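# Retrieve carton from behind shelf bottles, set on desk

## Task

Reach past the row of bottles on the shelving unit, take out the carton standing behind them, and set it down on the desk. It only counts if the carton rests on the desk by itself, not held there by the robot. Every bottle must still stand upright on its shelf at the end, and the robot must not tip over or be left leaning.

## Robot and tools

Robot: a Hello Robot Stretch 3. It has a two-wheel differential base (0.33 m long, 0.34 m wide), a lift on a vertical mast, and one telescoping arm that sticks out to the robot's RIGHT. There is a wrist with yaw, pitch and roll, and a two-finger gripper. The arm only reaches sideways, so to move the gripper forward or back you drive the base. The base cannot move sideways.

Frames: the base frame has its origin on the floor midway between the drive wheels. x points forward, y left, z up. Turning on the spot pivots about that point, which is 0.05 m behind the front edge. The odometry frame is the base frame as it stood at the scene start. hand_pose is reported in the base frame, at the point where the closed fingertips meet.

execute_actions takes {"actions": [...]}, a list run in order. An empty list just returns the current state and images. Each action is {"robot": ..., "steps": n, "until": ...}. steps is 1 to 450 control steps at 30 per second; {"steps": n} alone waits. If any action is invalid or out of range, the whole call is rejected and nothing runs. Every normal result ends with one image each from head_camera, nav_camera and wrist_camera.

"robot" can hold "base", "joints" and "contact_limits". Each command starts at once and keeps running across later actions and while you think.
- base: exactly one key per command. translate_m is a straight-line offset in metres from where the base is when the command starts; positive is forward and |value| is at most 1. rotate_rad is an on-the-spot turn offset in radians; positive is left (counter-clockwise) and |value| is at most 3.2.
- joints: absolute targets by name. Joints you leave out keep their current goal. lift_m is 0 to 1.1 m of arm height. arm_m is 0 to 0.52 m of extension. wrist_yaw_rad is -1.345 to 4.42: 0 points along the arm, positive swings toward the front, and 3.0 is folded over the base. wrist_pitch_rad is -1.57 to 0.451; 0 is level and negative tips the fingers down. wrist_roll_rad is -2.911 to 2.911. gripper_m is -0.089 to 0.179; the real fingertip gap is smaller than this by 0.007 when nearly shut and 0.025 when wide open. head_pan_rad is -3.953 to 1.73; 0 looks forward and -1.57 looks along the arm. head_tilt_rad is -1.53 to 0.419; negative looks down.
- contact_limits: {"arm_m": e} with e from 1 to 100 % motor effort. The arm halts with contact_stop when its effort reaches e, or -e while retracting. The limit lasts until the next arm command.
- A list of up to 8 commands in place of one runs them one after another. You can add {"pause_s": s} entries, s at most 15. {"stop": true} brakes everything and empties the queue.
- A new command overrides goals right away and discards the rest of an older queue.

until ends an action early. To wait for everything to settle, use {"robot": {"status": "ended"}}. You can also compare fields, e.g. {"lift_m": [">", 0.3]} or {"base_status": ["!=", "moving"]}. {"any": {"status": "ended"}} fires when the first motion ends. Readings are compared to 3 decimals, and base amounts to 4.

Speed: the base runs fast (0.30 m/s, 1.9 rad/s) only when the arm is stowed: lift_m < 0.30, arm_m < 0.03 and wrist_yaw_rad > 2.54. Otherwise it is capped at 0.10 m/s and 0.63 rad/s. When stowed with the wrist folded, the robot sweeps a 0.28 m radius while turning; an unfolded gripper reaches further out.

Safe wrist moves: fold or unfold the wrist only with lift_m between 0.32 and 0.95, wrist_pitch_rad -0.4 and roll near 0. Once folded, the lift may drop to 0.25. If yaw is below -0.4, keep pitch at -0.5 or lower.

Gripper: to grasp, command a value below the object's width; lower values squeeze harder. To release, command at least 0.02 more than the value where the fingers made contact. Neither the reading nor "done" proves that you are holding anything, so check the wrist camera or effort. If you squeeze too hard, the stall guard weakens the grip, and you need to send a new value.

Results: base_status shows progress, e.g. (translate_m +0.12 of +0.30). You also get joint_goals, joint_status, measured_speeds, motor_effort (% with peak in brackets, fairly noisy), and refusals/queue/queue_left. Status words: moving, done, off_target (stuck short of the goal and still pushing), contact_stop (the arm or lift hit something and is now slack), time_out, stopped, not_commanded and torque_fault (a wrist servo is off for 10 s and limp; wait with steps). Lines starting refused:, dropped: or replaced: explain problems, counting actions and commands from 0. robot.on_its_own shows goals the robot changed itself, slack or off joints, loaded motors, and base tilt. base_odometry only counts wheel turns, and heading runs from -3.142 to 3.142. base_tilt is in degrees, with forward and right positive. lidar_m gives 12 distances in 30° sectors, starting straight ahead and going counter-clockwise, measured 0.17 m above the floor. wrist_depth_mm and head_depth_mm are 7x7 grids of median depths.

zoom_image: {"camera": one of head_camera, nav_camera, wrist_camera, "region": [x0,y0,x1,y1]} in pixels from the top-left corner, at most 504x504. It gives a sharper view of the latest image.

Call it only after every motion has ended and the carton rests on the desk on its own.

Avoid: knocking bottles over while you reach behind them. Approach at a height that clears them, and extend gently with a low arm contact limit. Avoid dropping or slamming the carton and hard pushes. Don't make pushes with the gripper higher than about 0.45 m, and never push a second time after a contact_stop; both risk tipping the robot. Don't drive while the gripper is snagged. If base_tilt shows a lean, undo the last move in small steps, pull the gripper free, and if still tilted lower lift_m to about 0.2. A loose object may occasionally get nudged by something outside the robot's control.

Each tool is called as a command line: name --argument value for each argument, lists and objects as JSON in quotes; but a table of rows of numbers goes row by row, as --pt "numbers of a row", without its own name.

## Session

execute_actions --actions '[]'

Scene clock: 0.00 s.
robot.base_odometry: x=+0.000 y=+0.000 heading=+0.000 (m, m, rad; robot's odometry frame)
robot.turned_by_wheels: +0.000 (rad since the last result)
robot.turned_by_imu: +0.000 (rad since the last result)
robot.base_tilt: forward=+1.6 right=-0.7 (deg)
robot.lidar_m: 1.60 1.83 2.63 2.13 2.27 1.78 1.76 1.87 1.87 1.75 2.31 2.02
robot.head_depth_mm: 1884 1891 1896 1890 1890 1874 1719 / 1907 1905 1908 1920 1921 1896 1696 / 1925 1935 1940 1940 1941 1931 1710 / 1962 1966 1966 1963 1974 1942 1720 / 1987 1994 1995 1991 1995 1982 1660 / 1996 2017 2021 2029 2020 1999 1752 / 1976 2034 2041 2042 2036 2044 1761
robot.base_status: not_commanded
robot.joint_positions: lift_m=+0.552 arm_m=-0.001 wrist_yaw_rad=+3.033 wrist_pitch_rad=-0.569 wrist_roll_rad=+0.017 gripper_m=+0.037 head_pan_rad=+0.001 head_tilt_rad=+0.016
robot.joint_goals: lift_m=+0.552 arm_m=-0.001 wrist_yaw_rad=+3.033 wrist_pitch_rad=-0.569 wrist_roll_rad=+0.017 gripper_m=+0.037 head_pan_rad=+0.001 head_tilt_rad=+0.016
robot.joint_status: lift_m=not_commanded arm_m=not_commanded wrist_yaw_rad=not_commanded wrist_pitch_rad=not_commanded wrist_roll_rad=not_commanded gripper_m=not_commanded head_pan_rad=not_commanded head_tilt_rad=not_commanded
robot.measured_speeds: translate_m=+0.000 rotate_rad=+0.000 lift_m=+0.000 arm_m=+0.000 wrist_yaw_rad=+0.000 wrist_pitch_rad=+0.000 wrist_roll_rad=+0.000 head_pan_rad=+0.000 head_tilt_rad=+0.000
robot: refusals=0 queue=idle queue_left=0
robot.motor_effort: left_wheel=+0 right_wheel=+1 lift_m=+30 arm_m=-1 wrist_yaw_rad=+0 wrist_pitch_rad=+7 wrist_roll_rad=+0 gripper_m=+1 head_pan_rad=-1 head_tilt_rad=+1 (%)
robot.hand_pose: x=+0.0007 y=+0.0581 z=+0.5321 quat_wxyz=(+0.237, +0.694, +0.160, +0.661) (m; robot's base frame)
robot.wrist_depth_mm: - - - - - - - / - - - - - - - / - - - - - - - / 879 894 925 933 949 959 - / 764 776 - 818 815 820 822 / 674 687 - 689 712 711 721 / 598 616 - 641 624 641 649
pictures: head_camera (sideways: a quarter turn clockwise sets it upright), nav_camera (sideways: a quarter turn counterclockwise sets it upright), wrist_camera
Images, in order (width x height): head_camera 896x504, nav_camera 672x504, wrist_camera 644x364.

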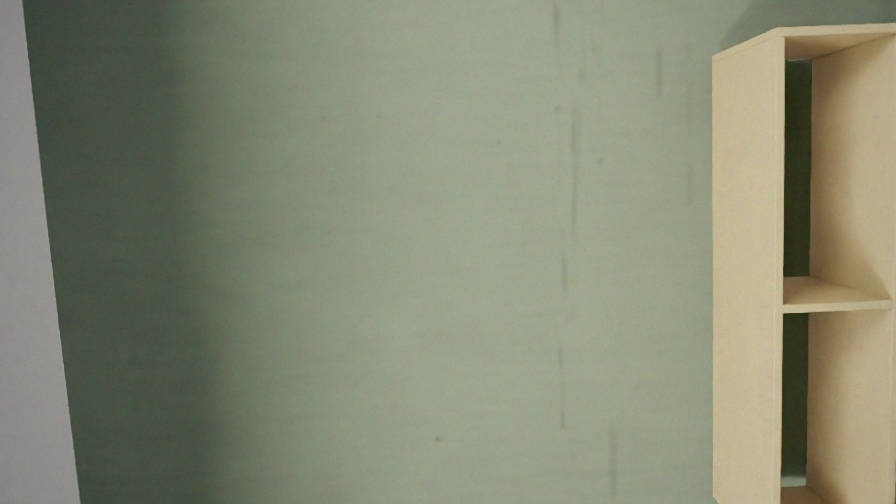

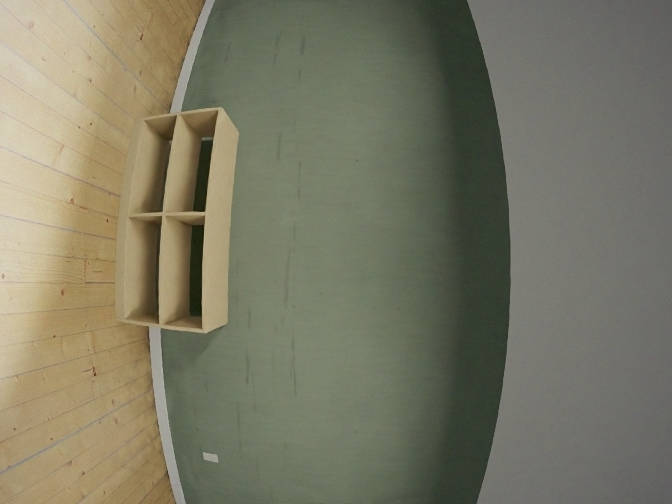

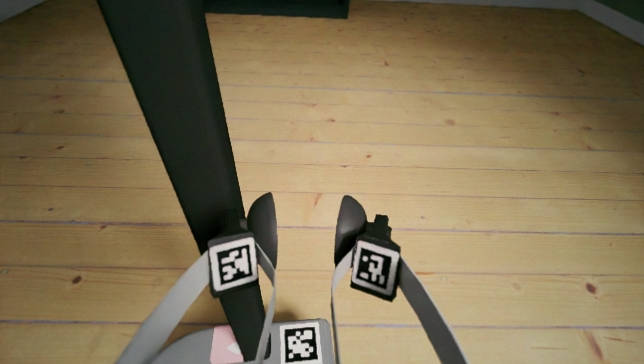

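execute_actions --actions '[{"robot": {"joints": {"head_pan_rad": 1.65, "head_tilt_rad": -0.3, "lift_m": 0.28, "wrist_pitch_rad": -0.42}}, "steps": 200, "until": {"robot": {"status": "ended"}}}]'

Scene clock: 9.23 s.
robot.base_odometry: x=+0.000 y=+0.000 heading=+0.000 (m, m, rad; robot's odometry frame)
robot.turned_by_wheels: +0.000 (rad since the last result)
robot.turned_by_imu: +0.001 (rad since the last result)
robot.base_tilt: forward=+1.6 right=-0.7 (deg)
robot.lidar_m: 1.60 1.84 2.63 2.14 2.28 1.78 1.76 1.87 1.87 1.75 2.31 2.02
robot.head_depth_mm: 2159 2284 2395 2496 2504 1959 1554 / 2218 2350 2434 2482 2517 1977 1568 / 2259 2372 2474 2353 2545 1984 1579 / 2301 2430 2532 2522 2561 2006 1582 / 2131 2289 2314 2334 2486 2024 1597 / 2380 2523 2672 2850 2780 2041 1598 / 2437 2575 2727 2914 2825 2054 1631
robot.base_status: not_commanded
robot.joint_positions: lift_m=+0.280 arm_m=-0.001 wrist_yaw_rad=+3.033 wrist_pitch_rad=-0.438 wrist_roll_rad=+0.017 gripper_m=+0.037 head_pan_rad=+1.643 head_tilt_rad=-0.296
robot.joint_goals: lift_m=+0.280 arm_m=-0.001 wrist_yaw_rad=+3.033 wrist_pitch_rad=-0.420 wrist_roll_rad=+0.017 gripper_m=+0.037 head_pan_rad=+1.650 head_tilt_rad=-0.300
robot.joint_status: lift_m=done arm_m=not_commanded wrist_yaw_rad=not_commanded wrist_pitch_rad=done wrist_roll_rad=not_commanded gripper_m=not_commanded head_pan_rad=done head_tilt_rad=done
robot.measured_speeds: translate_m=+0.000 rotate_rad=+0.000 lift_m=+0.000 arm_m=+0.000 wrist_yaw_rad=+0.000 wrist_pitch_rad=+0.000 wrist_roll_rad=+0.000 head_pan_rad=+0.000 head_tilt_rad=+0.000
robot: refusals=0 queue=done queue_left=0
robot.motor_effort: left_wheel=+0(1) right_wheel=+0(0) lift_m=+21(31) arm_m=-1(1) wrist_yaw_rad=+0(0) wrist_pitch_rad=+11(12) wrist_roll_rad=+0(1) gripper_m=+0(0) head_pan_rad=+3(27) head_tilt_rad=-2(21) (%)
robot.hand_pose: x=+0.0027 y=+0.0770 z=+0.2885 quat_wxyz=(+0.192, +0.703, +0.115, +0.675) (m; robot's base frame)
robot.wrist_depth_mm: - - - - - - - / - - - - - - - / 800 815 839 849 864 885 932 / 641 644 685 669 690 709 710 / 530 534 - 555 565 568 583 / 455 489 - - 478 489 490 / - - - - 414 419 424
pictures: head_camera (sideways: a quarter turn clockwise sets it upright), nav_camera (sideways: a quarter turn counterclockwise sets it upright), wrist_camera
Images, in order (width x height): head_camera 896x504, nav_camera 672x504, wrist_camera 644x364.

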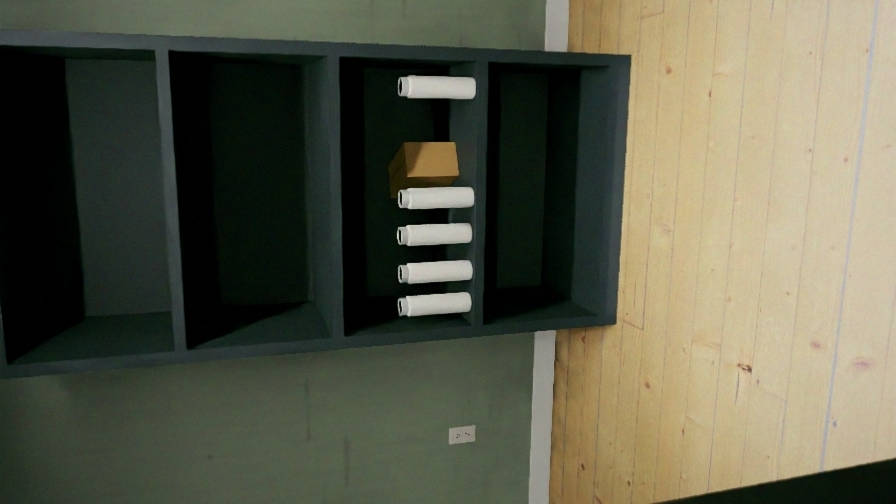

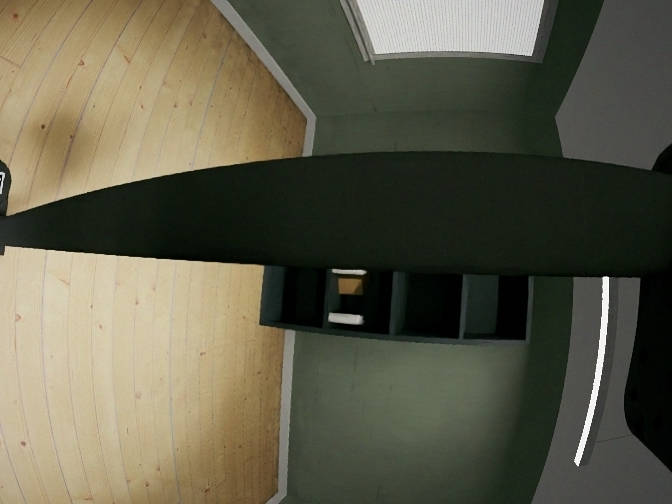

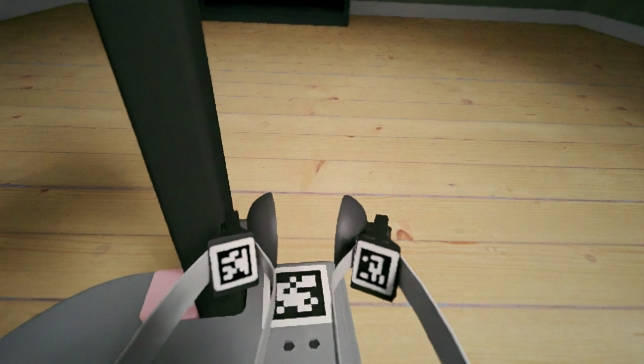

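execute_actions --actions '[{"robot": [{"base": {"rotate_rad": 1.438}, "joints": {"head_pan_rad": -1.57, "head_tilt_rad": -0.85, "wrist_pitch_rad": -0.4, "wrist_roll_rad": 0.0}}, {"base": {"translate_m": 1.0}}, {"base": {"translate_m": 0.545}}, {"base": {"rotate_rad": 1.584}}], "steps": 450, "until": {"robot": {"status": "ended"}}}, {"robot": {"joints": {"lift_m": 0.64}}, "steps": 100, "until": {"robot": {"lift_m": [">", 0.335]}}}, {"robot": {"joints": {"wrist_yaw_rad": 0.44, "gripper_m": 0.08}}, "steps": 300, "until": {"robot": {"status": "ended"}}}]'

Scene clock: 38.73 s.
robot.base_odometry: x=+0.205 y=+1.531 heading=+3.022 (m, m, rad; robot's odometry frame)
robot.turned_by_wheels: +3.022 (rad since the last result)
robot.turned_by_imu: +3.015 (rad since the last result)
robot.base_tilt: forward=+1.5 right=-0.6 (deg)
robot.lidar_m: 1.81 1.87 2.53 3.26 2.36 1.63 1.94 1.50 1.08 0.59 1.03 0.92
robot.head_depth_mm: 530 1064 1275 1539 1446 1276 - / 570 587 703 865 1397 1280 - / 726 597 1101 913 1317 1265 - / 734 604 1157 970 1363 1261 1137 / 745 609 1154 1001 1363 1276 1160 / 754 596 937 990 1368 1288 1165 / 765 603 1146 874 1356 1287 1167
robot.base_status: done (rotate_rad +1.5839 of +1.5840)
robot.joint_positions: lift_m=+0.640 arm_m=-0.001 wrist_yaw_rad=+0.442 wrist_pitch_rad=-0.417 wrist_roll_rad=+0.005 gripper_m=+0.080 head_pan_rad=-1.563 head_tilt_rad=-0.840
robot.joint_goals: lift_m=+0.640 arm_m=-0.001 wrist_yaw_rad=+0.440 wrist_pitch_rad=-0.400 wrist_roll_rad=+0.000 gripper_m=+0.080 head_pan_rad=-1.570 head_tilt_rad=-0.850
robot.joint_status: lift_m=done arm_m=not_commanded wrist_yaw_rad=done wrist_pitch_rad=done wrist_roll_rad=done gripper_m=done head_pan_rad=done head_tilt_rad=done
robot.measured_speeds: translate_m=+0.000 rotate_rad=+0.000 lift_m=+0.000 arm_m=+0.000 wrist_yaw_rad=+0.000 wrist_pitch_rad=+0.000 wrist_roll_rad=+0.000 head_pan_rad=+0.000 head_tilt_rad=+0.000
robot: refusals=0 queue=done queue_left=0
robot.motor_effort: left_wheel=-2(9) right_wheel=+3(9) lift_m=+37(38) arm_m=-1(1) wrist_yaw_rad=-2(4) wrist_pitch_rad=+10(11) wrist_roll_rad=-4(3) gripper_m=+0(100) head_pan_rad=-2(28) head_tilt_rad=-5(36) (%)
robot.hand_pose: x=+0.0746 y=-0.3465 z=+0.6525 quat_wxyz=(+0.706, +0.295, -0.644, +0.008) (m; robot's base frame)
robot.wrist_depth_mm: 536 476 430 507 674 601 306 / 606 539 446 550 705 302 314 / - 572 484 529 547 326 318 / - 809 - 449 417 369 302 / - 883 944 946 887 373 344 / 832 844 791 798 787 422 822 / 724 741 757 710 703 567 793
pictures: head_camera (sideways: a quarter turn clockwise sets it upright), nav_camera (sideways: a quarter turn counterclockwise sets it upright), wrist_camera
Images, in order (width x height): head_camera 896x504, nav_camera 672x504, wrist_camera 644x364.

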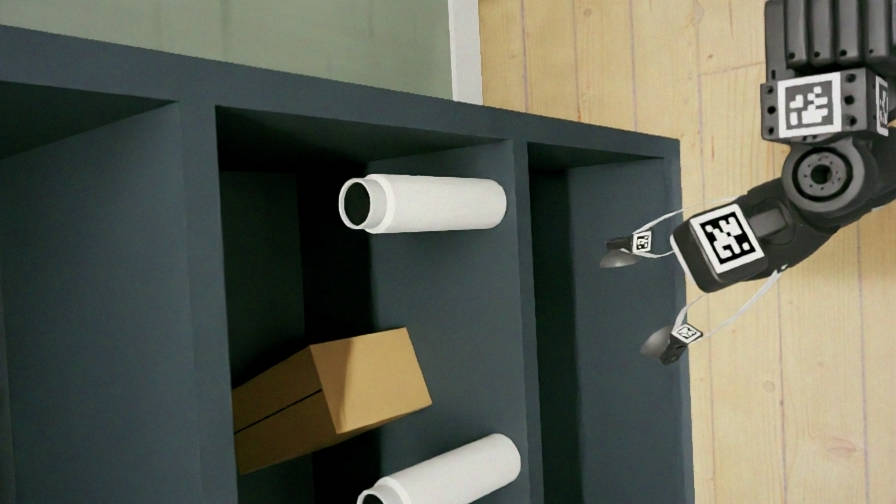

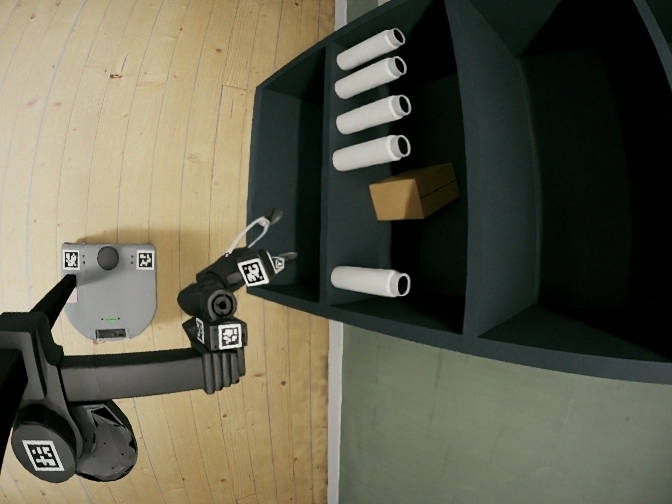

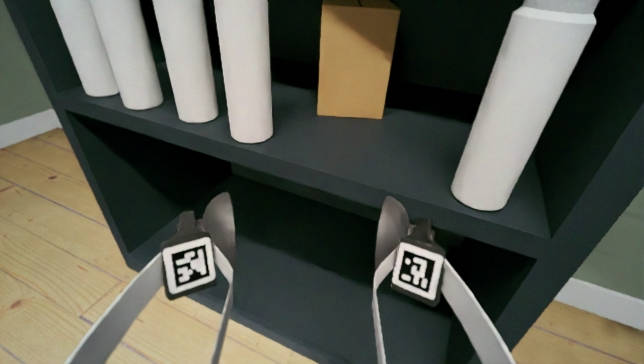

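execute_actions --actions '[{"robot": {"base": {"translate_m": 0.083}, "joints": {"arm_m": 0.34, "wrist_yaw_rad": 0.42, "wrist_pitch_rad": -0.39}}, "steps": 300, "until": {"robot": {"status": "ended"}}}]'

Scene clock: 67.80 s.
robot.base_odometry: x=+0.122 y=+1.541 heading=+3.022 (m, m, rad; robot's odometry frame)
robot.turned_by_wheels: +0.000 (rad since the last result)
robot.turned_by_imu: +0.001 (rad since the last result)
robot.base_tilt: forward=+1.5 right=-0.7 (deg)
robot.lidar_m: 1.72 1.78 2.42 3.27 2.41 1.71 2.03 1.50 0.61 0.75 0.90 0.85
robot.head_depth_mm: 643 587 709 866 1472 - - / 716 592 969 - 1323 1264 1142 / 724 597 1163 - 1346 1268 1149 / 734 604 1167 951 1354 1274 1151 / 744 608 944 978 1359 1277 1159 / 753 596 1046 890 1349 1286 1161 / 765 602 1172 922 1354 1290 1172
robot.base_status: done (translate_m +0.0830 of +0.0830)
robot.joint_positions: lift_m=+0.640 arm_m=+0.340 wrist_yaw_rad=+0.421 wrist_pitch_rad=-0.408 wrist_roll_rad=+0.005 gripper_m=+0.080 head_pan_rad=-1.563 head_tilt_rad=-0.840
robot.joint_goals: lift_m=+0.640 arm_m=+0.340 wrist_yaw_rad=+0.420 wrist_pitch_rad=-0.390 wrist_roll_rad=+0.000 gripper_m=+0.080 head_pan_rad=-1.570 head_tilt_rad=-0.850
robot.joint_status: lift_m=done arm_m=done wrist_yaw_rad=done wrist_pitch_rad=done wrist_roll_rad=done gripper_m=done head_pan_rad=done head_tilt_rad=done
robot.measured_speeds: translate_m=+0.000 rotate_rad=+0.000 lift_m=+0.000 arm_m=+0.000 wrist_yaw_rad=+0.000 wrist_pitch_rad=+0.000 wrist_roll_rad=+0.000 head_pan_rad=+0.000 head_tilt_rad=+0.000
robot: refusals=0 queue=done queue_left=0
robot.motor_effort: left_wheel=-2(4) right_wheel=+3(7) lift_m=+37(37) arm_m=+5(5) wrist_yaw_rad=-1(2) wrist_pitch_rad=+11(11) wrist_roll_rad=-3(3) gripper_m=+0(1) head_pan_rad=-2(2) head_tilt_rad=-4(4) (%)
robot.hand_pose: x=+0.0707 y=-0.6906 z=+0.6546 quat_wxyz=(+0.706, +0.285, -0.648, +0.004) (m; robot's base frame)
robot.wrist_depth_mm: 504 558 476 348 386 350 325 / 527 608 205 203 412 381 345 / 491 503 221 216 448 410 367 / 387 396 248 241 420 421 391 / 311 326 273 272 353 351 344 / 184 274 278 284 278 295 298 / 184 237 243 245 249 253 257
pictures: head_camera (sideways: a quarter turn clockwise sets it upright), nav_camera (sideways: a quarter turn counterclockwise sets it upright), wrist_camera
Images, in order (width x height): head_camera 896x504, nav_camera 672x504, wrist_camera 644x364.

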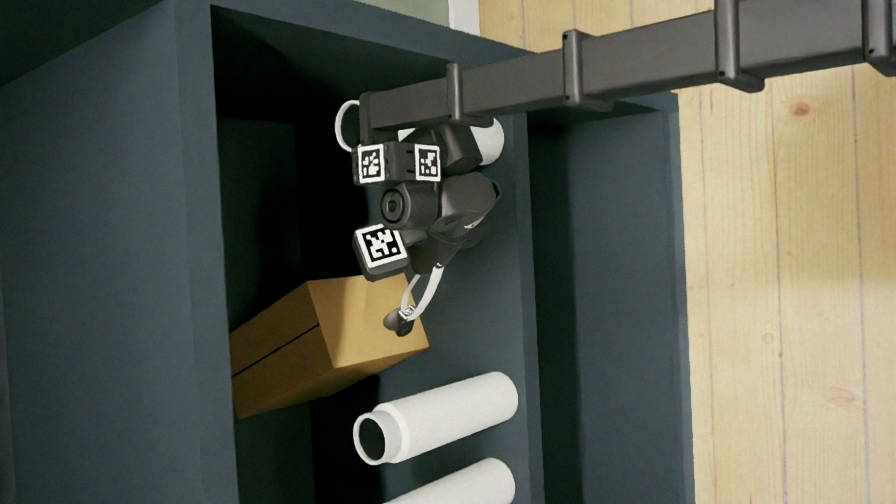

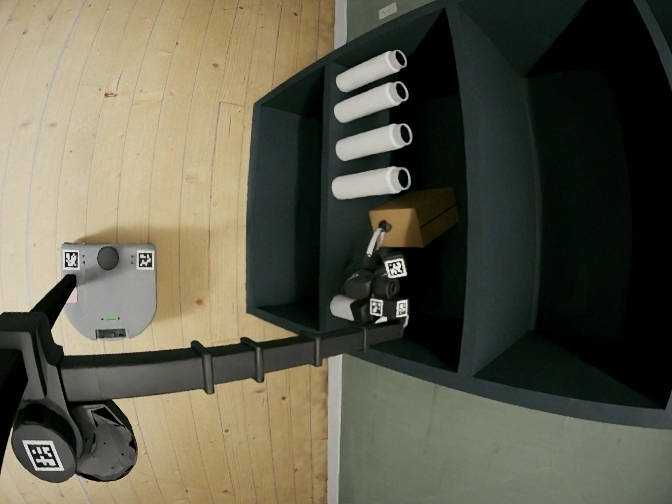

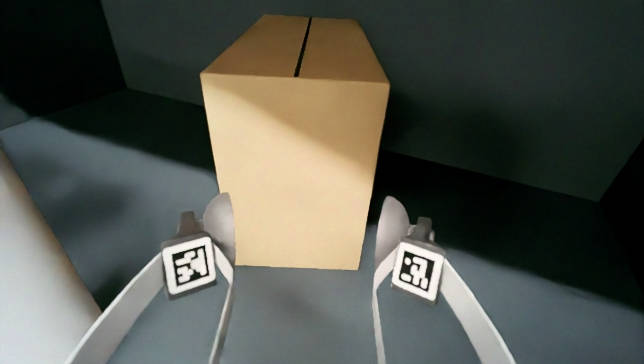

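execute_actions --actions '[{"robot": [{"joints": {"arm_m": 0.367}, "base": {"translate_m": 0.02}}, {"joints": {"arm_m": 0.395, "gripper_m": 0.17}, "base": {"translate_m": 0.0125}}, {"joints": {"arm_m": 0.424}, "base": {"translate_m": 0.0125}}], "steps": 300, "until": {"robot": {"status": "ended"}}}]'

Scene clock: 82.07 s.
robot.base_odometry: x=+0.078 y=+1.547 heading=+3.022 (m, m, rad; robot's odometry frame)
robot.turned_by_wheels: +0.000 (rad since the last result)
robot.turned_by_imu: +0.001 (rad since the last result)
robot.base_tilt: forward=+1.6 right=-0.7 (deg)
robot.lidar_m: 1.68 1.73 2.35 3.28 2.45 1.75 2.07 1.50 0.62 0.93 0.84 0.82
robot.head_depth_mm: 701 586 845 878 1389 - - / 715 591 1158 930 1341 1266 1145 / 726 597 1184 963 1348 1265 1151 / 732 603 975 981 1353 1269 1153 / 742 607 943 977 1360 1278 1156 / 754 597 1148 858 1350 1283 1163 / 766 602 1173 884 1353 1287 1172
robot.base_status: done (translate_m +0.0125 of +0.0125)
robot.joint_positions: lift_m=+0.640 arm_m=+0.424 wrist_yaw_rad=+0.421 wrist_pitch_rad=-0.408 wrist_roll_rad=+0.005 gripper_m=+0.170 head_pan_rad=-1.563 head_tilt_rad=-0.840
robot.joint_goals: lift_m=+0.640 arm_m=+0.424 wrist_yaw_rad=+0.420 wrist_pitch_rad=-0.390 wrist_roll_rad=+0.000 gripper_m=+0.170 head_pan_rad=-1.570 head_tilt_rad=-0.850
robot.joint_status: lift_m=done arm_m=done wrist_yaw_rad=done wrist_pitch_rad=done wrist_roll_rad=done gripper_m=done head_pan_rad=done head_tilt_rad=done
robot.measured_speeds: translate_m=+0.000 rotate_rad=+0.000 lift_m=+0.000 arm_m=+0.000 wrist_yaw_rad=+0.000 wrist_pitch_rad=+0.000 wrist_roll_rad=+0.000 head_pan_rad=+0.000 head_tilt_rad=+0.000
robot: refusals=0 queue=done queue_left=0
robot.motor_effort: left_wheel=-1(3) right_wheel=+3(6) lift_m=+37(37) arm_m=+5(6) wrist_yaw_rad=-1(1) wrist_pitch_rad=+11(11) wrist_roll_rad=-3(3) gripper_m=+0(99) head_pan_rad=-3(2) head_tilt_rad=-5(5) (%)
robot.hand_pose: x=+0.0707 y=-0.7746 z=+0.6546 quat_wxyz=(+0.706, +0.285, -0.648, +0.004) (m; robot's base frame)
robot.wrist_depth_mm: 472 449 396 333 315 287 262 / 493 506 193 198 332 308 280 / 470 496 134 139 151 331 298 / 386 377 126 126 125 358 321 / 327 313 143 142 146 364 341 / - 267 164 164 271 - 299 / 235 238 194 192 243 252 258
pictures: head_camera (sideways: a quarter turn clockwise sets it upright), nav_camera (sideways: a quarter turn counterclockwise sets it upright), wrist_camera
Images, in order (width x height): head_camera 896x504, nav_camera 672x504, wrist_camera 644x364.

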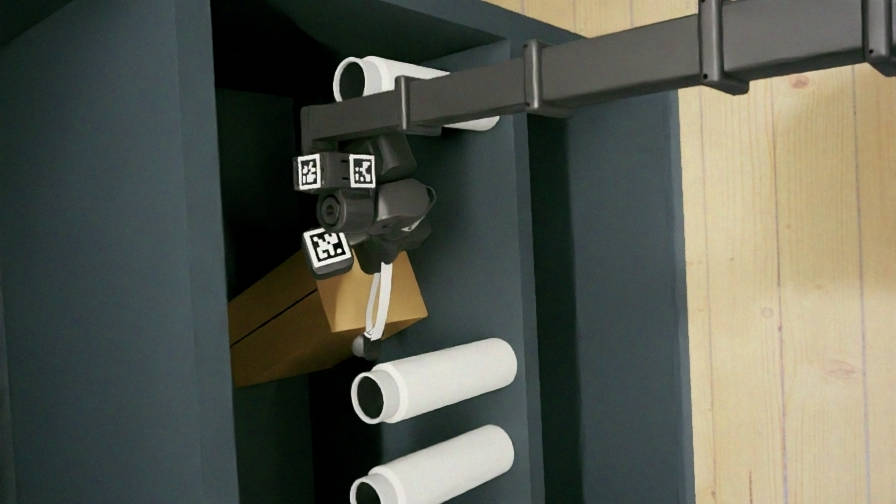

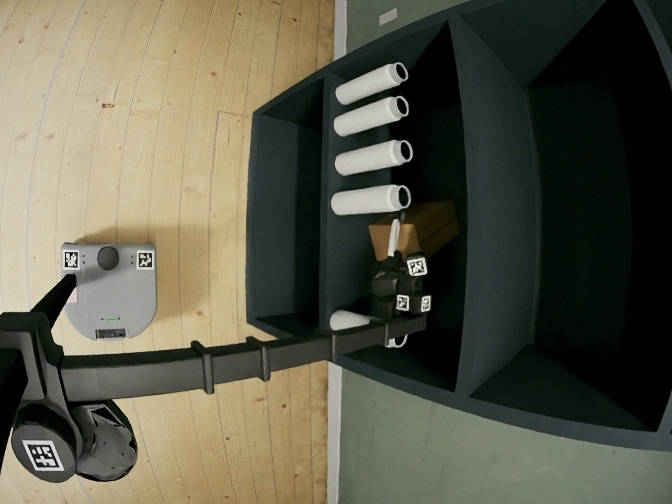

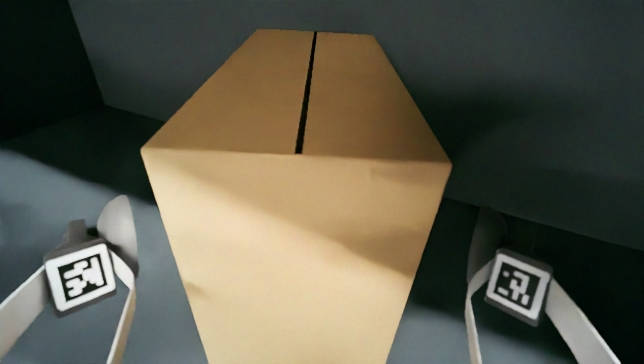

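execute_actions --actions '[{"robot": [{"joints": {"arm_m": 0.444}, "base": {"translate_m": 0.011}}, {"joints": {"gripper_m": 0.103}}, {"joints": {"wrist_yaw_rad": 0.0, "arm_m": 0.40, "lift_m": 0.652}, "base": {"translate_m": 0.03}}], "steps": 300, "until": {"robot": {"status": "ended"}}}]'

Scene clock: 92.03 s.
robot.base_odometry: x=+0.037 y=+1.552 heading=+3.022 (m, m, rad; robot's odometry frame)
robot.turned_by_wheels: +0.000 (rad since the last result)
robot.turned_by_imu: +0.001 (rad since the last result)
robot.base_tilt: forward=+1.5 right=-0.7 (deg)
robot.lidar_m: 1.63 1.69 2.29 3.29 2.47 1.79 2.12 1.49 0.64 1.02 0.79 0.80
robot.head_depth_mm: 707 586 884 897 1033 - - / 716 591 1165 941 1339 1259 1144 / 725 597 951 955 1348 1268 1149 / 733 603 962 974 1355 1263 1152 / 744 592 1154 897 1361 1276 1156 / 753 596 1166 942 1346 1287 1165 / 765 603 1173 924 1353 1286 1168
robot.base_status: done (translate_m +0.0300 of +0.0300)
robot.joint_positions: lift_m=+0.652 arm_m=+0.400 wrist_yaw_rad=+0.003 wrist_pitch_rad=-0.409 wrist_roll_rad=+0.005 gripper_m=+0.104 head_pan_rad=-1.563 head_tilt_rad=-0.840
robot.joint_goals: lift_m=+0.652 arm_m=+0.400 wrist_yaw_rad=+0.000 wrist_pitch_rad=-0.390 wrist_roll_rad=+0.000 gripper_m=+0.103 head_pan_rad=-1.570 head_tilt_rad=-0.850
robot.joint_status: lift_m=done arm_m=done wrist_yaw_rad=done wrist_pitch_rad=done wrist_roll_rad=done gripper_m=done head_pan_rad=done head_tilt_rad=done
robot.measured_speeds: translate_m=+0.000 rotate_rad=+0.000 lift_m=+0.000 arm_m=+0.000 wrist_yaw_rad=+0.000 wrist_pitch_rad=+0.000 wrist_roll_rad=+0.000 head_pan_rad=+0.000 head_tilt_rad=+0.000
robot: refusals=0 queue=done queue_left=0
robot.motor_effort: left_wheel=-2(4) right_wheel=+2(9) lift_m=+38(39) arm_m=-6(8) wrist_yaw_rad=-3(9) wrist_pitch_rad=+12(12) wrist_roll_rad=-3(4) gripper_m=-18(100) head_pan_rad=-1(2) head_tilt_rad=-4(5) (%)
robot.hand_pose: x=-0.0210 y=-0.7708 z=+0.6663 quat_wxyz=(+0.691, +0.145, -0.693, -0.144) (m; robot's base frame)
robot.wrist_depth_mm: 332 335 336 335 337 337 286 / 365 366 233 216 362 368 285 / 402 396 137 142 156 395 285 / 402 112 110 111 113 387 281 / 333 123 120 120 121 359 280 / 290 269 136 136 137 316 277 / 241 249 156 157 163 264 261
pictures: head_camera (sideways: a quarter turn clockwise sets it upright), nav_camera (sideways: a quarter turn counterclockwise sets it upright), wrist_camera
Images, in order (width x height): head_camera 896x504, nav_camera 672x504, wrist_camera 644x364.

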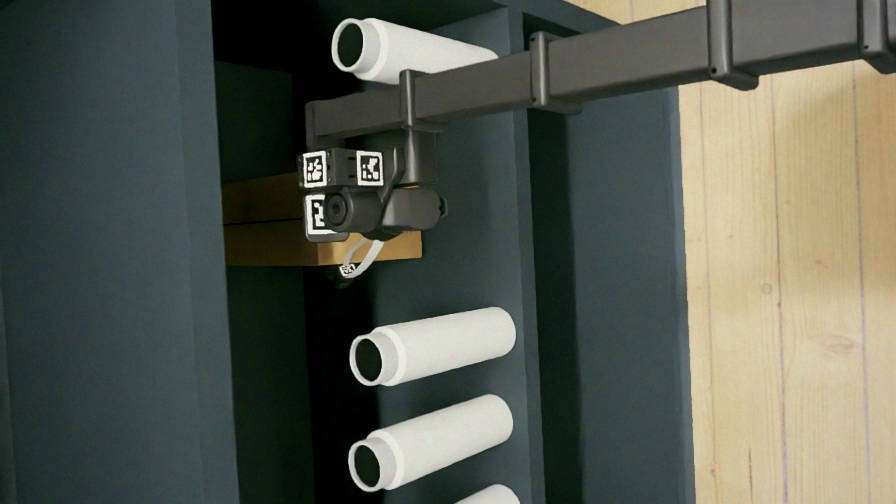

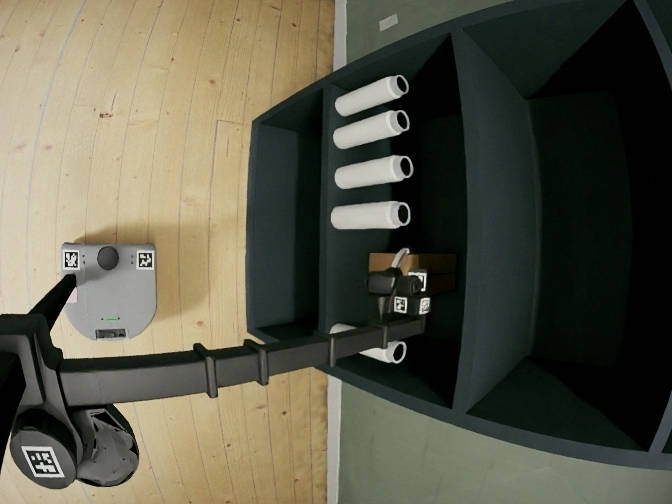

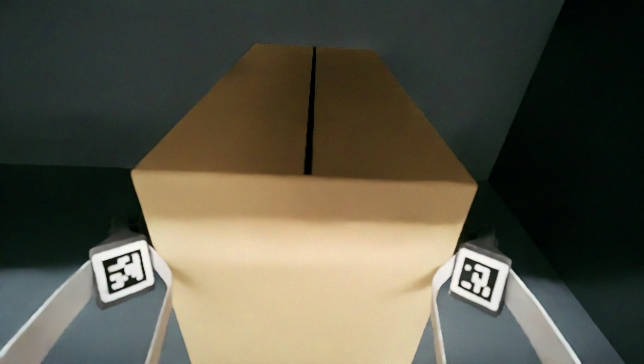

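execute_actions --actions '[{"robot": {"joints": {"arm_m": 0.14, "lift_m": 0.645, "head_tilt_rad": -1.0}}, "steps": 300, "until": {"robot": {"status": "ended"}}}]'

Scene clock: 100.07 s.
robot.base_odometry: x=+0.037 y=+1.552 heading=+3.022 (m, m, rad; robot's odometry frame)
robot.turned_by_wheels: +0.000 (rad since the last result)
robot.turned_by_imu: +0.001 (rad since the last result)
robot.base_tilt: forward=+1.6 right=-0.7 (deg)
robot.lidar_m: 1.63 1.69 2.30 3.30 2.47 1.79 2.11 1.49 0.64 1.02 0.79 0.80
robot.head_depth_mm: 546 900 867 1016 1358 - - / 549 1105 966 926 1306 1218 - / 548 1114 757 - 1306 1224 - / 547 1109 761 1357 1322 1229 1126 / 551 1109 948 1387 1327 1232 1129 / 555 1115 955 1366 1331 1242 1133 / 553 1123 817 1383 1339 1246 1138
robot.base_status: done (translate_m +0.0300 of +0.0300)
robot.joint_positions: lift_m=+0.645 arm_m=+0.140 wrist_yaw_rad=+0.001 wrist_pitch_rad=-0.409 wrist_roll_rad=+0.005 gripper_m=+0.104 head_pan_rad=-1.563 head_tilt_rad=-0.987
robot.joint_goals: lift_m=+0.645 arm_m=+0.140 wrist_yaw_rad=+0.000 wrist_pitch_rad=-0.390 wrist_roll_rad=+0.000 gripper_m=+0.103 head_pan_rad=-1.570 head_tilt_rad=-1.000
robot.joint_status: lift_m=done arm_m=done wrist_yaw_rad=done wrist_pitch_rad=done wrist_roll_rad=done gripper_m=done head_pan_rad=done head_tilt_rad=done
robot.measured_speeds: translate_m=+0.000 rotate_rad=+0.000 lift_m=+0.000 arm_m=+0.000 wrist_yaw_rad=+0.000 wrist_pitch_rad=+0.000 wrist_roll_rad=+0.000 head_pan_rad=+0.000 head_tilt_rad=+0.000
robot: refusals=0 queue=done queue_left=0
robot.motor_effort: left_wheel=-2(2) right_wheel=+2(2) lift_m=+21(37) arm_m=-6(7) wrist_yaw_rad=-1(3) wrist_pitch_rad=+12(12) wrist_roll_rad=-3(4) gripper_m=-18(18) head_pan_rad=-1(3) head_tilt_rad=-5(23) (%)
robot.hand_pose: x=-0.0213 y=-0.5108 z=+0.6599 quat_wxyz=(+0.691, +0.144, -0.693, -0.144) (m; robot's base frame)
robot.wrist_depth_mm: 178 556 562 559 576 427 187 / 189 231 219 207 595 421 196 / 211 222 135 140 152 242 222 / 280 112 109 111 112 248 272 / 306 123 120 120 121 272 281 / 289 282 137 136 138 309 301 / 661 679 159 159 165 432 775
pictures: head_camera (sideways: a quarter turn clockwise sets it upright), nav_camera (sideways: a quarter turn counterclockwise sets it upright), wrist_camera
Images, in order (width x height): head_camera 896x504, nav_camera 672x504, wrist_camera 644x364.

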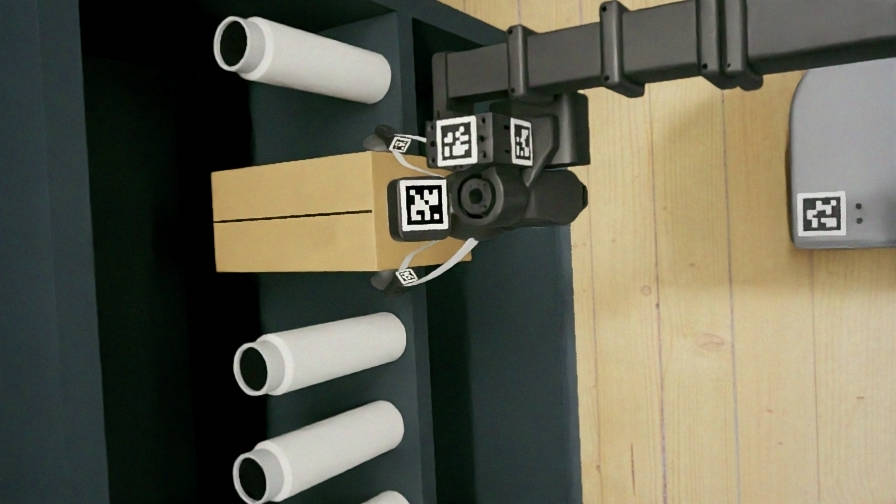

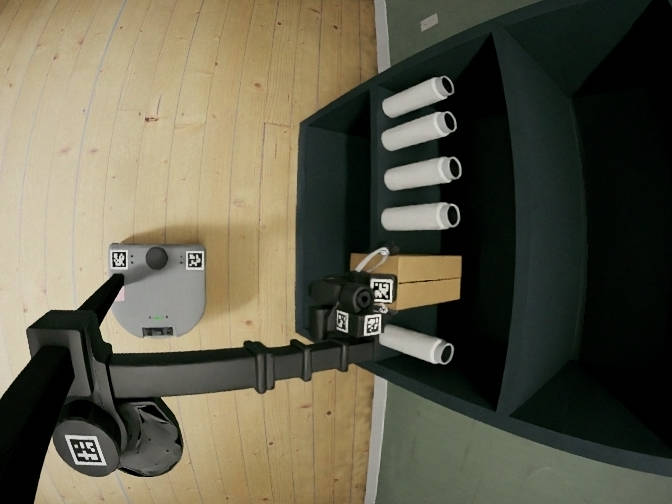

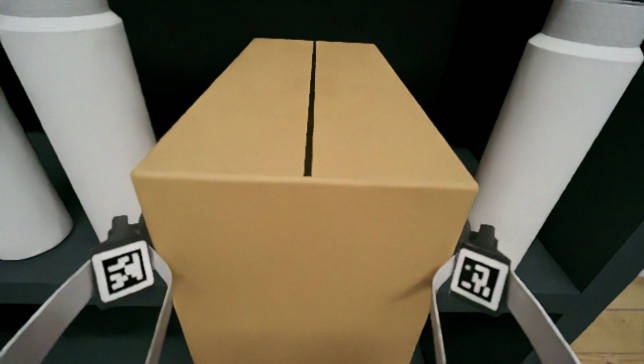

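execute_actions --actions '[{"robot": [{"joints": {"gripper_m": 0.16}}, {"joints": {"lift_m": 0.79, "wrist_pitch_rad": -0.94}}], "steps": 300, "until": {"robot": {"lift_m": [">", 0.75]}}}, {"robot": {"joints": {"arm_m": 0.329}}, "steps": 300, "until": {"robot": {"status": "ended"}}}]'

Scene clock: 113.83 s.
robot.base_odometry: x=+0.037 y=+1.552 heading=+3.022 (m, m, rad; robot's odometry frame)
robot.turned_by_wheels: +0.000 (rad since the last result)
robot.turned_by_imu: +0.001 (rad since the last result)
robot.base_tilt: forward=+1.6 right=-0.6 (deg)
robot.lidar_m: 1.63 1.69 2.29 3.28 2.48 1.79 2.11 1.50 0.64 1.02 0.79 0.80
robot.head_depth_mm: 544 861 - - 1292 1198 1120 / 537 - 958 1341 1315 1219 - / 540 - 749 850 1315 1225 - / 546 1107 752 911 1318 1232 1126 / 552 1108 881 1384 1322 1233 1126 / 555 1112 955 1377 1338 1241 1132 / 553 1126 818 1379 1338 1252 1137
robot.base_status: done (translate_m +0.0300 of +0.0300)
robot.joint_positions: lift_m=+0.790 arm_m=+0.329 wrist_yaw_rad=+0.001 wrist_pitch_rad=-0.947 wrist_roll_rad=+0.005 gripper_m=+0.160 head_pan_rad=-1.563 head_tilt_rad=-0.987
robot.joint_goals: lift_m=+0.790 arm_m=+0.329 wrist_yaw_rad=+0.000 wrist_pitch_rad=-0.940 wrist_roll_rad=+0.000 gripper_m=+0.160 head_pan_rad=-1.570 head_tilt_rad=-1.000
robot.joint_status: lift_m=done arm_m=done wrist_yaw_rad=done wrist_pitch_rad=done wrist_roll_rad=done gripper_m=done head_pan_rad=done head_tilt_rad=done
robot.measured_speeds: translate_m=+0.000 rotate_rad=+0.000 lift_m=+0.000 arm_m=+0.000 wrist_yaw_rad=+0.000 wrist_pitch_rad=+0.000 wrist_roll_rad=+0.000 head_pan_rad=+0.000 head_tilt_rad=+0.000
robot: refusals=0 queue=done queue_left=0
robot.motor_effort: left_wheel=-1(2) right_wheel=+3(2) lift_m=+37(38) arm_m=+5(5) wrist_yaw_rad=-1(1) wrist_pitch_rad=+5(12) wrist_roll_rad=-3(3) gripper_m=+1(97) head_pan_rad=-4(2) head_tilt_rad=-6(6) (%)
robot.hand_pose: x=-0.0215 y=-0.6037 z=+0.7063 quat_wxyz=(+0.628, +0.322, -0.630, -0.323) (m; robot's base frame)
robot.wrist_depth_mm: 440 448 457 466 470 426 287 / 407 412 201 200 421 423 286 / 375 380 184 184 387 391 284 / 171 355 170 171 178 370 168 / 163 307 158 160 165 208 162 / - 288 147 150 154 - 196 / 731 734 139 141 144 776 788
pictures: head_camera (sideways: a quarter turn clockwise sets it upright), nav_camera (sideways: a quarter turn counterclockwise sets it upright), wrist_camera
Images, in order (width x height): head_camera 896x504, nav_camera 672x504, wrist_camera 644x364.

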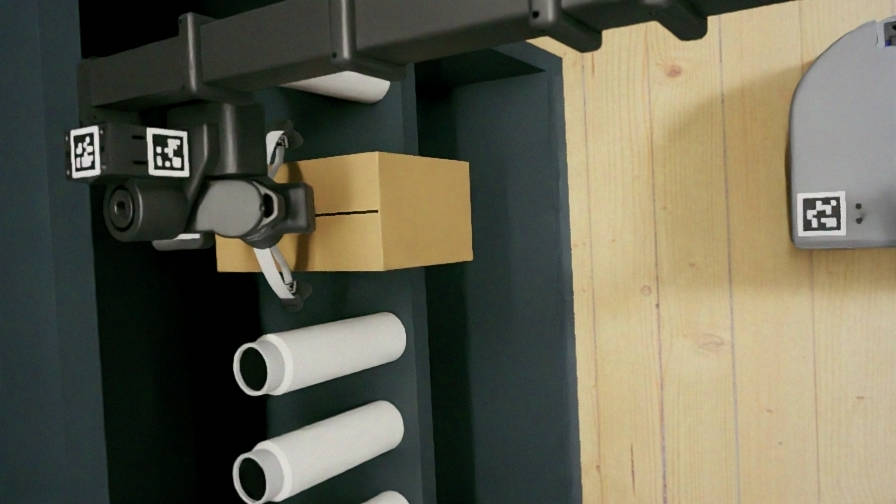

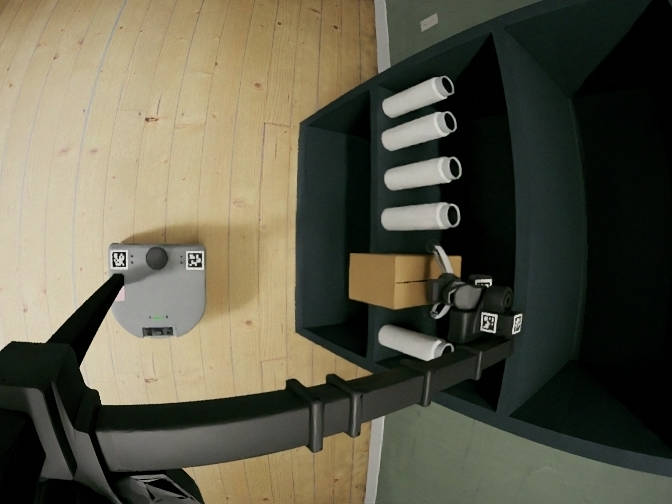

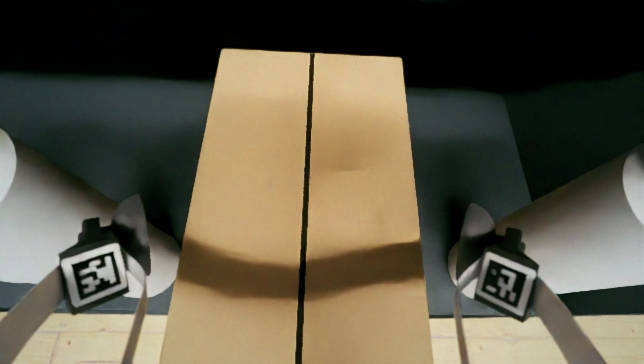

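execute_actions --actions '[{"robot": [{"joints": {"lift_m": 0.765, "arm_m": 0.325}}, {"joints": {"gripper_m": 0.093}}, {"pause_s": 0.2}, {"joints": {"lift_m": 0.80}}], "steps": 300, "until": {"robot": {"status": "ended"}}}]'

Scene clock: 124.77 s.
robot.base_odometry: x=+0.037 y=+1.552 heading=+3.022 (m, m, rad; robot's odometry frame)
robot.turned_by_wheels: +0.000 (rad since the last result)
robot.turned_by_imu: +0.001 (rad since the last result)
robot.base_tilt: forward=+1.6 right=-0.7 (deg)
robot.lidar_m: 1.64 1.69 2.29 3.28 2.47 1.79 2.12 1.50 0.64 1.02 0.79 0.80
robot.head_depth_mm: 544 854 - 1174 1300 1199 1122 / 535 - 965 1342 1322 1215 - / 540 - 702 922 1319 1220 - / 547 1084 712 1352 1317 1232 1122 / 551 1107 914 1387 1324 1236 1130 / 555 1112 952 1374 1330 1233 1136 / 553 1124 821 1379 1338 1250 1137
robot.base_status: done (translate_m +0.0300 of +0.0300)
robot.joint_positions: lift_m=+0.800 arm_m=+0.325 wrist_yaw_rad=+0.001 wrist_pitch_rad=-0.953 wrist_roll_rad=+0.005 gripper_m=+0.094 head_pan_rad=-1.563 head_tilt_rad=-0.987
robot.joint_goals: lift_m=+0.800 arm_m=+0.325 wrist_yaw_rad=+0.000 wrist_pitch_rad=-0.940 wrist_roll_rad=+0.000 gripper_m=+0.093 head_pan_rad=-1.570 head_tilt_rad=-1.000
robot.joint_status: lift_m=done arm_m=done wrist_yaw_rad=done wrist_pitch_rad=done wrist_roll_rad=done gripper_m=done head_pan_rad=done head_tilt_rad=done
robot.measured_speeds: translate_m=+0.000 rotate_rad=+0.000 lift_m=+0.000 arm_m=+0.000 wrist_yaw_rad=+0.000 wrist_pitch_rad=+0.000 wrist_roll_rad=+0.000 head_pan_rad=+0.000 head_tilt_rad=+0.000
robot: refusals=0 queue=done queue_left=0
robot.motor_effort: left_wheel=-1(2) right_wheel=+2(2) lift_m=+38(37) arm_m=-6(5) wrist_yaw_rad=-2(1) wrist_pitch_rad=+8(9) wrist_roll_rad=-4(3) gripper_m=-22(100) head_pan_rad=-2(2) head_tilt_rad=-6(5) (%)
robot.hand_pose: x=-0.0215 y=-0.5990 z=+0.7155 quat_wxyz=(+0.627, +0.324, -0.629, -0.325) (m; robot's base frame)
robot.wrist_depth_mm: 449 456 173 174 468 425 285 / 415 419 161 162 167 419 285 / 386 389 150 152 156 399 284 / 170 360 141 143 146 377 162 / 171 192 134 135 137 221 164 / 309 127 127 128 129 233 255 / 742 739 120 122 123 786 804
pictures: head_camera (sideways: a quarter turn clockwise sets it upright), nav_camera (sideways: a quarter turn counterclockwise sets it upright), wrist_camera
Images, in order (width x height): head_camera 896x504, nav_camera 672x504, wrist_camera 644x364.

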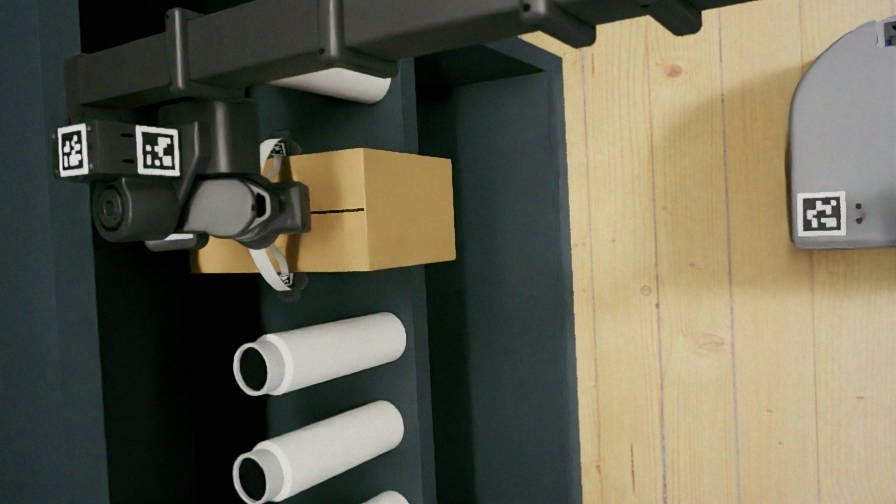

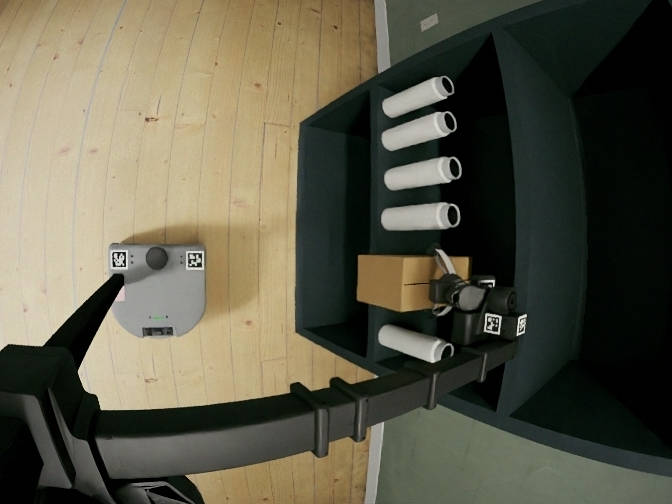

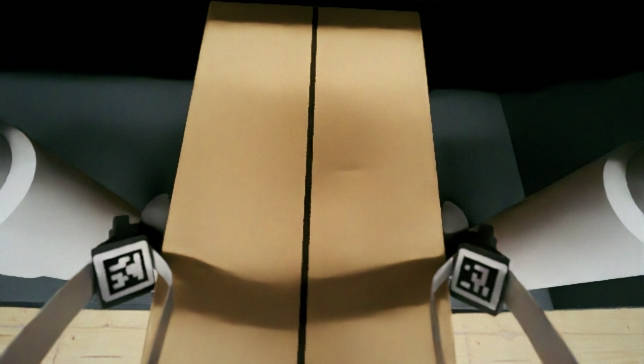

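execute_actions --actions '[{"robot": {"joints": {"arm_m": 0.08}}, "steps": 300, "until": {"robot": {"arm_m": ["<", 0.11]}}}, {"robot": [{"base": {"rotate_rad": 1.571}, "joints": {"lift_m": 1.0, "head_pan_rad": 0.0, "head_tilt_rad": -0.45}}, {"base": {"translate_m": 1.0}}], "steps": 450, "until": {"robot": {"translate_m": [">", 0.9]}}}, {"robot": {"base": {"translate_m": 1.0}}, "steps": 30}]'

Scene clock: 150.10 s.
robot.base_odometry: x=-0.083 y=+0.555 heading=-1.690 (m, m, rad; robot's odometry frame)
robot.turned_by_wheels: +1.571 (rad since the last result)
robot.turned_by_imu: +1.576 (rad since the last result)
robot.base_tilt: forward=+2.0 right=-1.2 (deg)
robot.lidar_m: 2.31 2.80 1.89 1.71 2.20 2.12 1.61 1.68 1.69 1.63 1.69 2.28
robot.head_depth_mm: 2331 2529 2315 2628 2055 1648 1359 / 2314 2539 2466 2794 2071 1655 1373 / 2319 2527 2557 2828 2088 1664 1373 / 2341 2521 2659 2880 2093 1672 1387 / 2341 2504 2412 2862 2128 1687 1392 / 2324 2526 2343 2704 2150 1701 1399 / 2345 2501 2662 2839 2170 1710 1408
robot.base_status: moving (translate_m +0.1000 of +1.0000)
robot.joint_positions: lift_m=+1.000 arm_m=+0.080 wrist_yaw_rad=+0.001 wrist_pitch_rad=-0.954 wrist_roll_rad=+0.004 gripper_m=+0.094 head_pan_rad=-0.007 head_tilt_rad=-0.458
robot.joint_goals: lift_m=+1.000 arm_m=+0.080 wrist_yaw_rad=+0.000 wrist_pitch_rad=-0.940 wrist_roll_rad=+0.000 gripper_m=+0.093 head_pan_rad=+0.000 head_tilt_rad=-0.450
robot.joint_status: lift_m=done arm_m=done wrist_yaw_rad=done wrist_pitch_rad=done wrist_roll_rad=done gripper_m=done head_pan_rad=done head_tilt_rad=done
robot.measured_speeds: translate_m=+0.100 rotate_rad=+0.000 lift_m=+0.000 arm_m=+0.000 wrist_yaw_rad=+0.000 wrist_pitch_rad=+0.000 wrist_roll_rad=+0.000 head_pan_rad=+0.000 head_tilt_rad=+0.000
robot: refusals=0 queue=running queue_left=0
robot.motor_effort: left_wheel=+0(6) right_wheel=+2(8) lift_m=+39(39) arm_m=-6(6) wrist_yaw_rad=-2(1) wrist_pitch_rad=+8(9) wrist_roll_rad=-3(3) gripper_m=-23(23) head_pan_rad=+2(27) head_tilt_rad=+4(30) (%)
robot.hand_pose: x=-0.0215 y=-0.3539 z=+0.9154 quat_wxyz=(+0.627, +0.324, -0.629, -0.325) (m; robot's base frame)
robot.wrist_depth_mm: - - 173 174 - - - / - - 161 162 167 - - / - - 150 152 156 - - / - - 141 143 146 - - / - - 133 135 137 - - / - 126 127 128 129 - - / 902 910 120 122 123 961 -
pictures: head_camera (sideways: a quarter turn clockwise sets it upright), nav_camera (sideways: a quarter turn counterclockwise sets it upright), wrist_camera
Images, in order (width x height): head_camera 896x504, nav_camera 672x504, wrist_camera 644x364.

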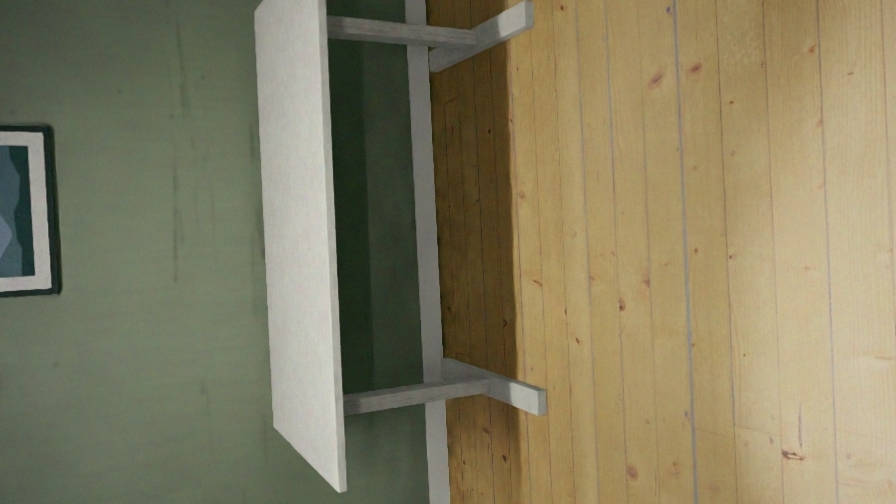

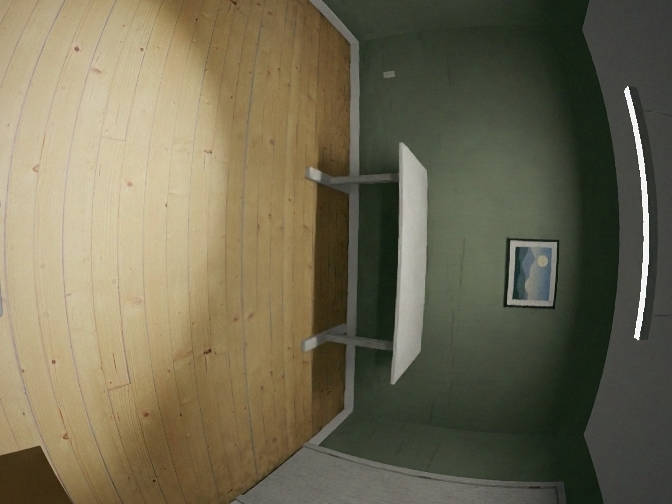

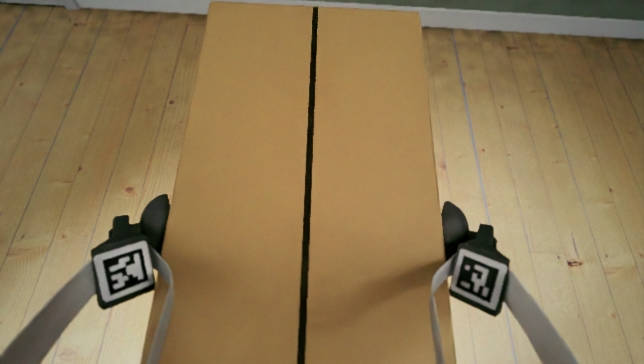

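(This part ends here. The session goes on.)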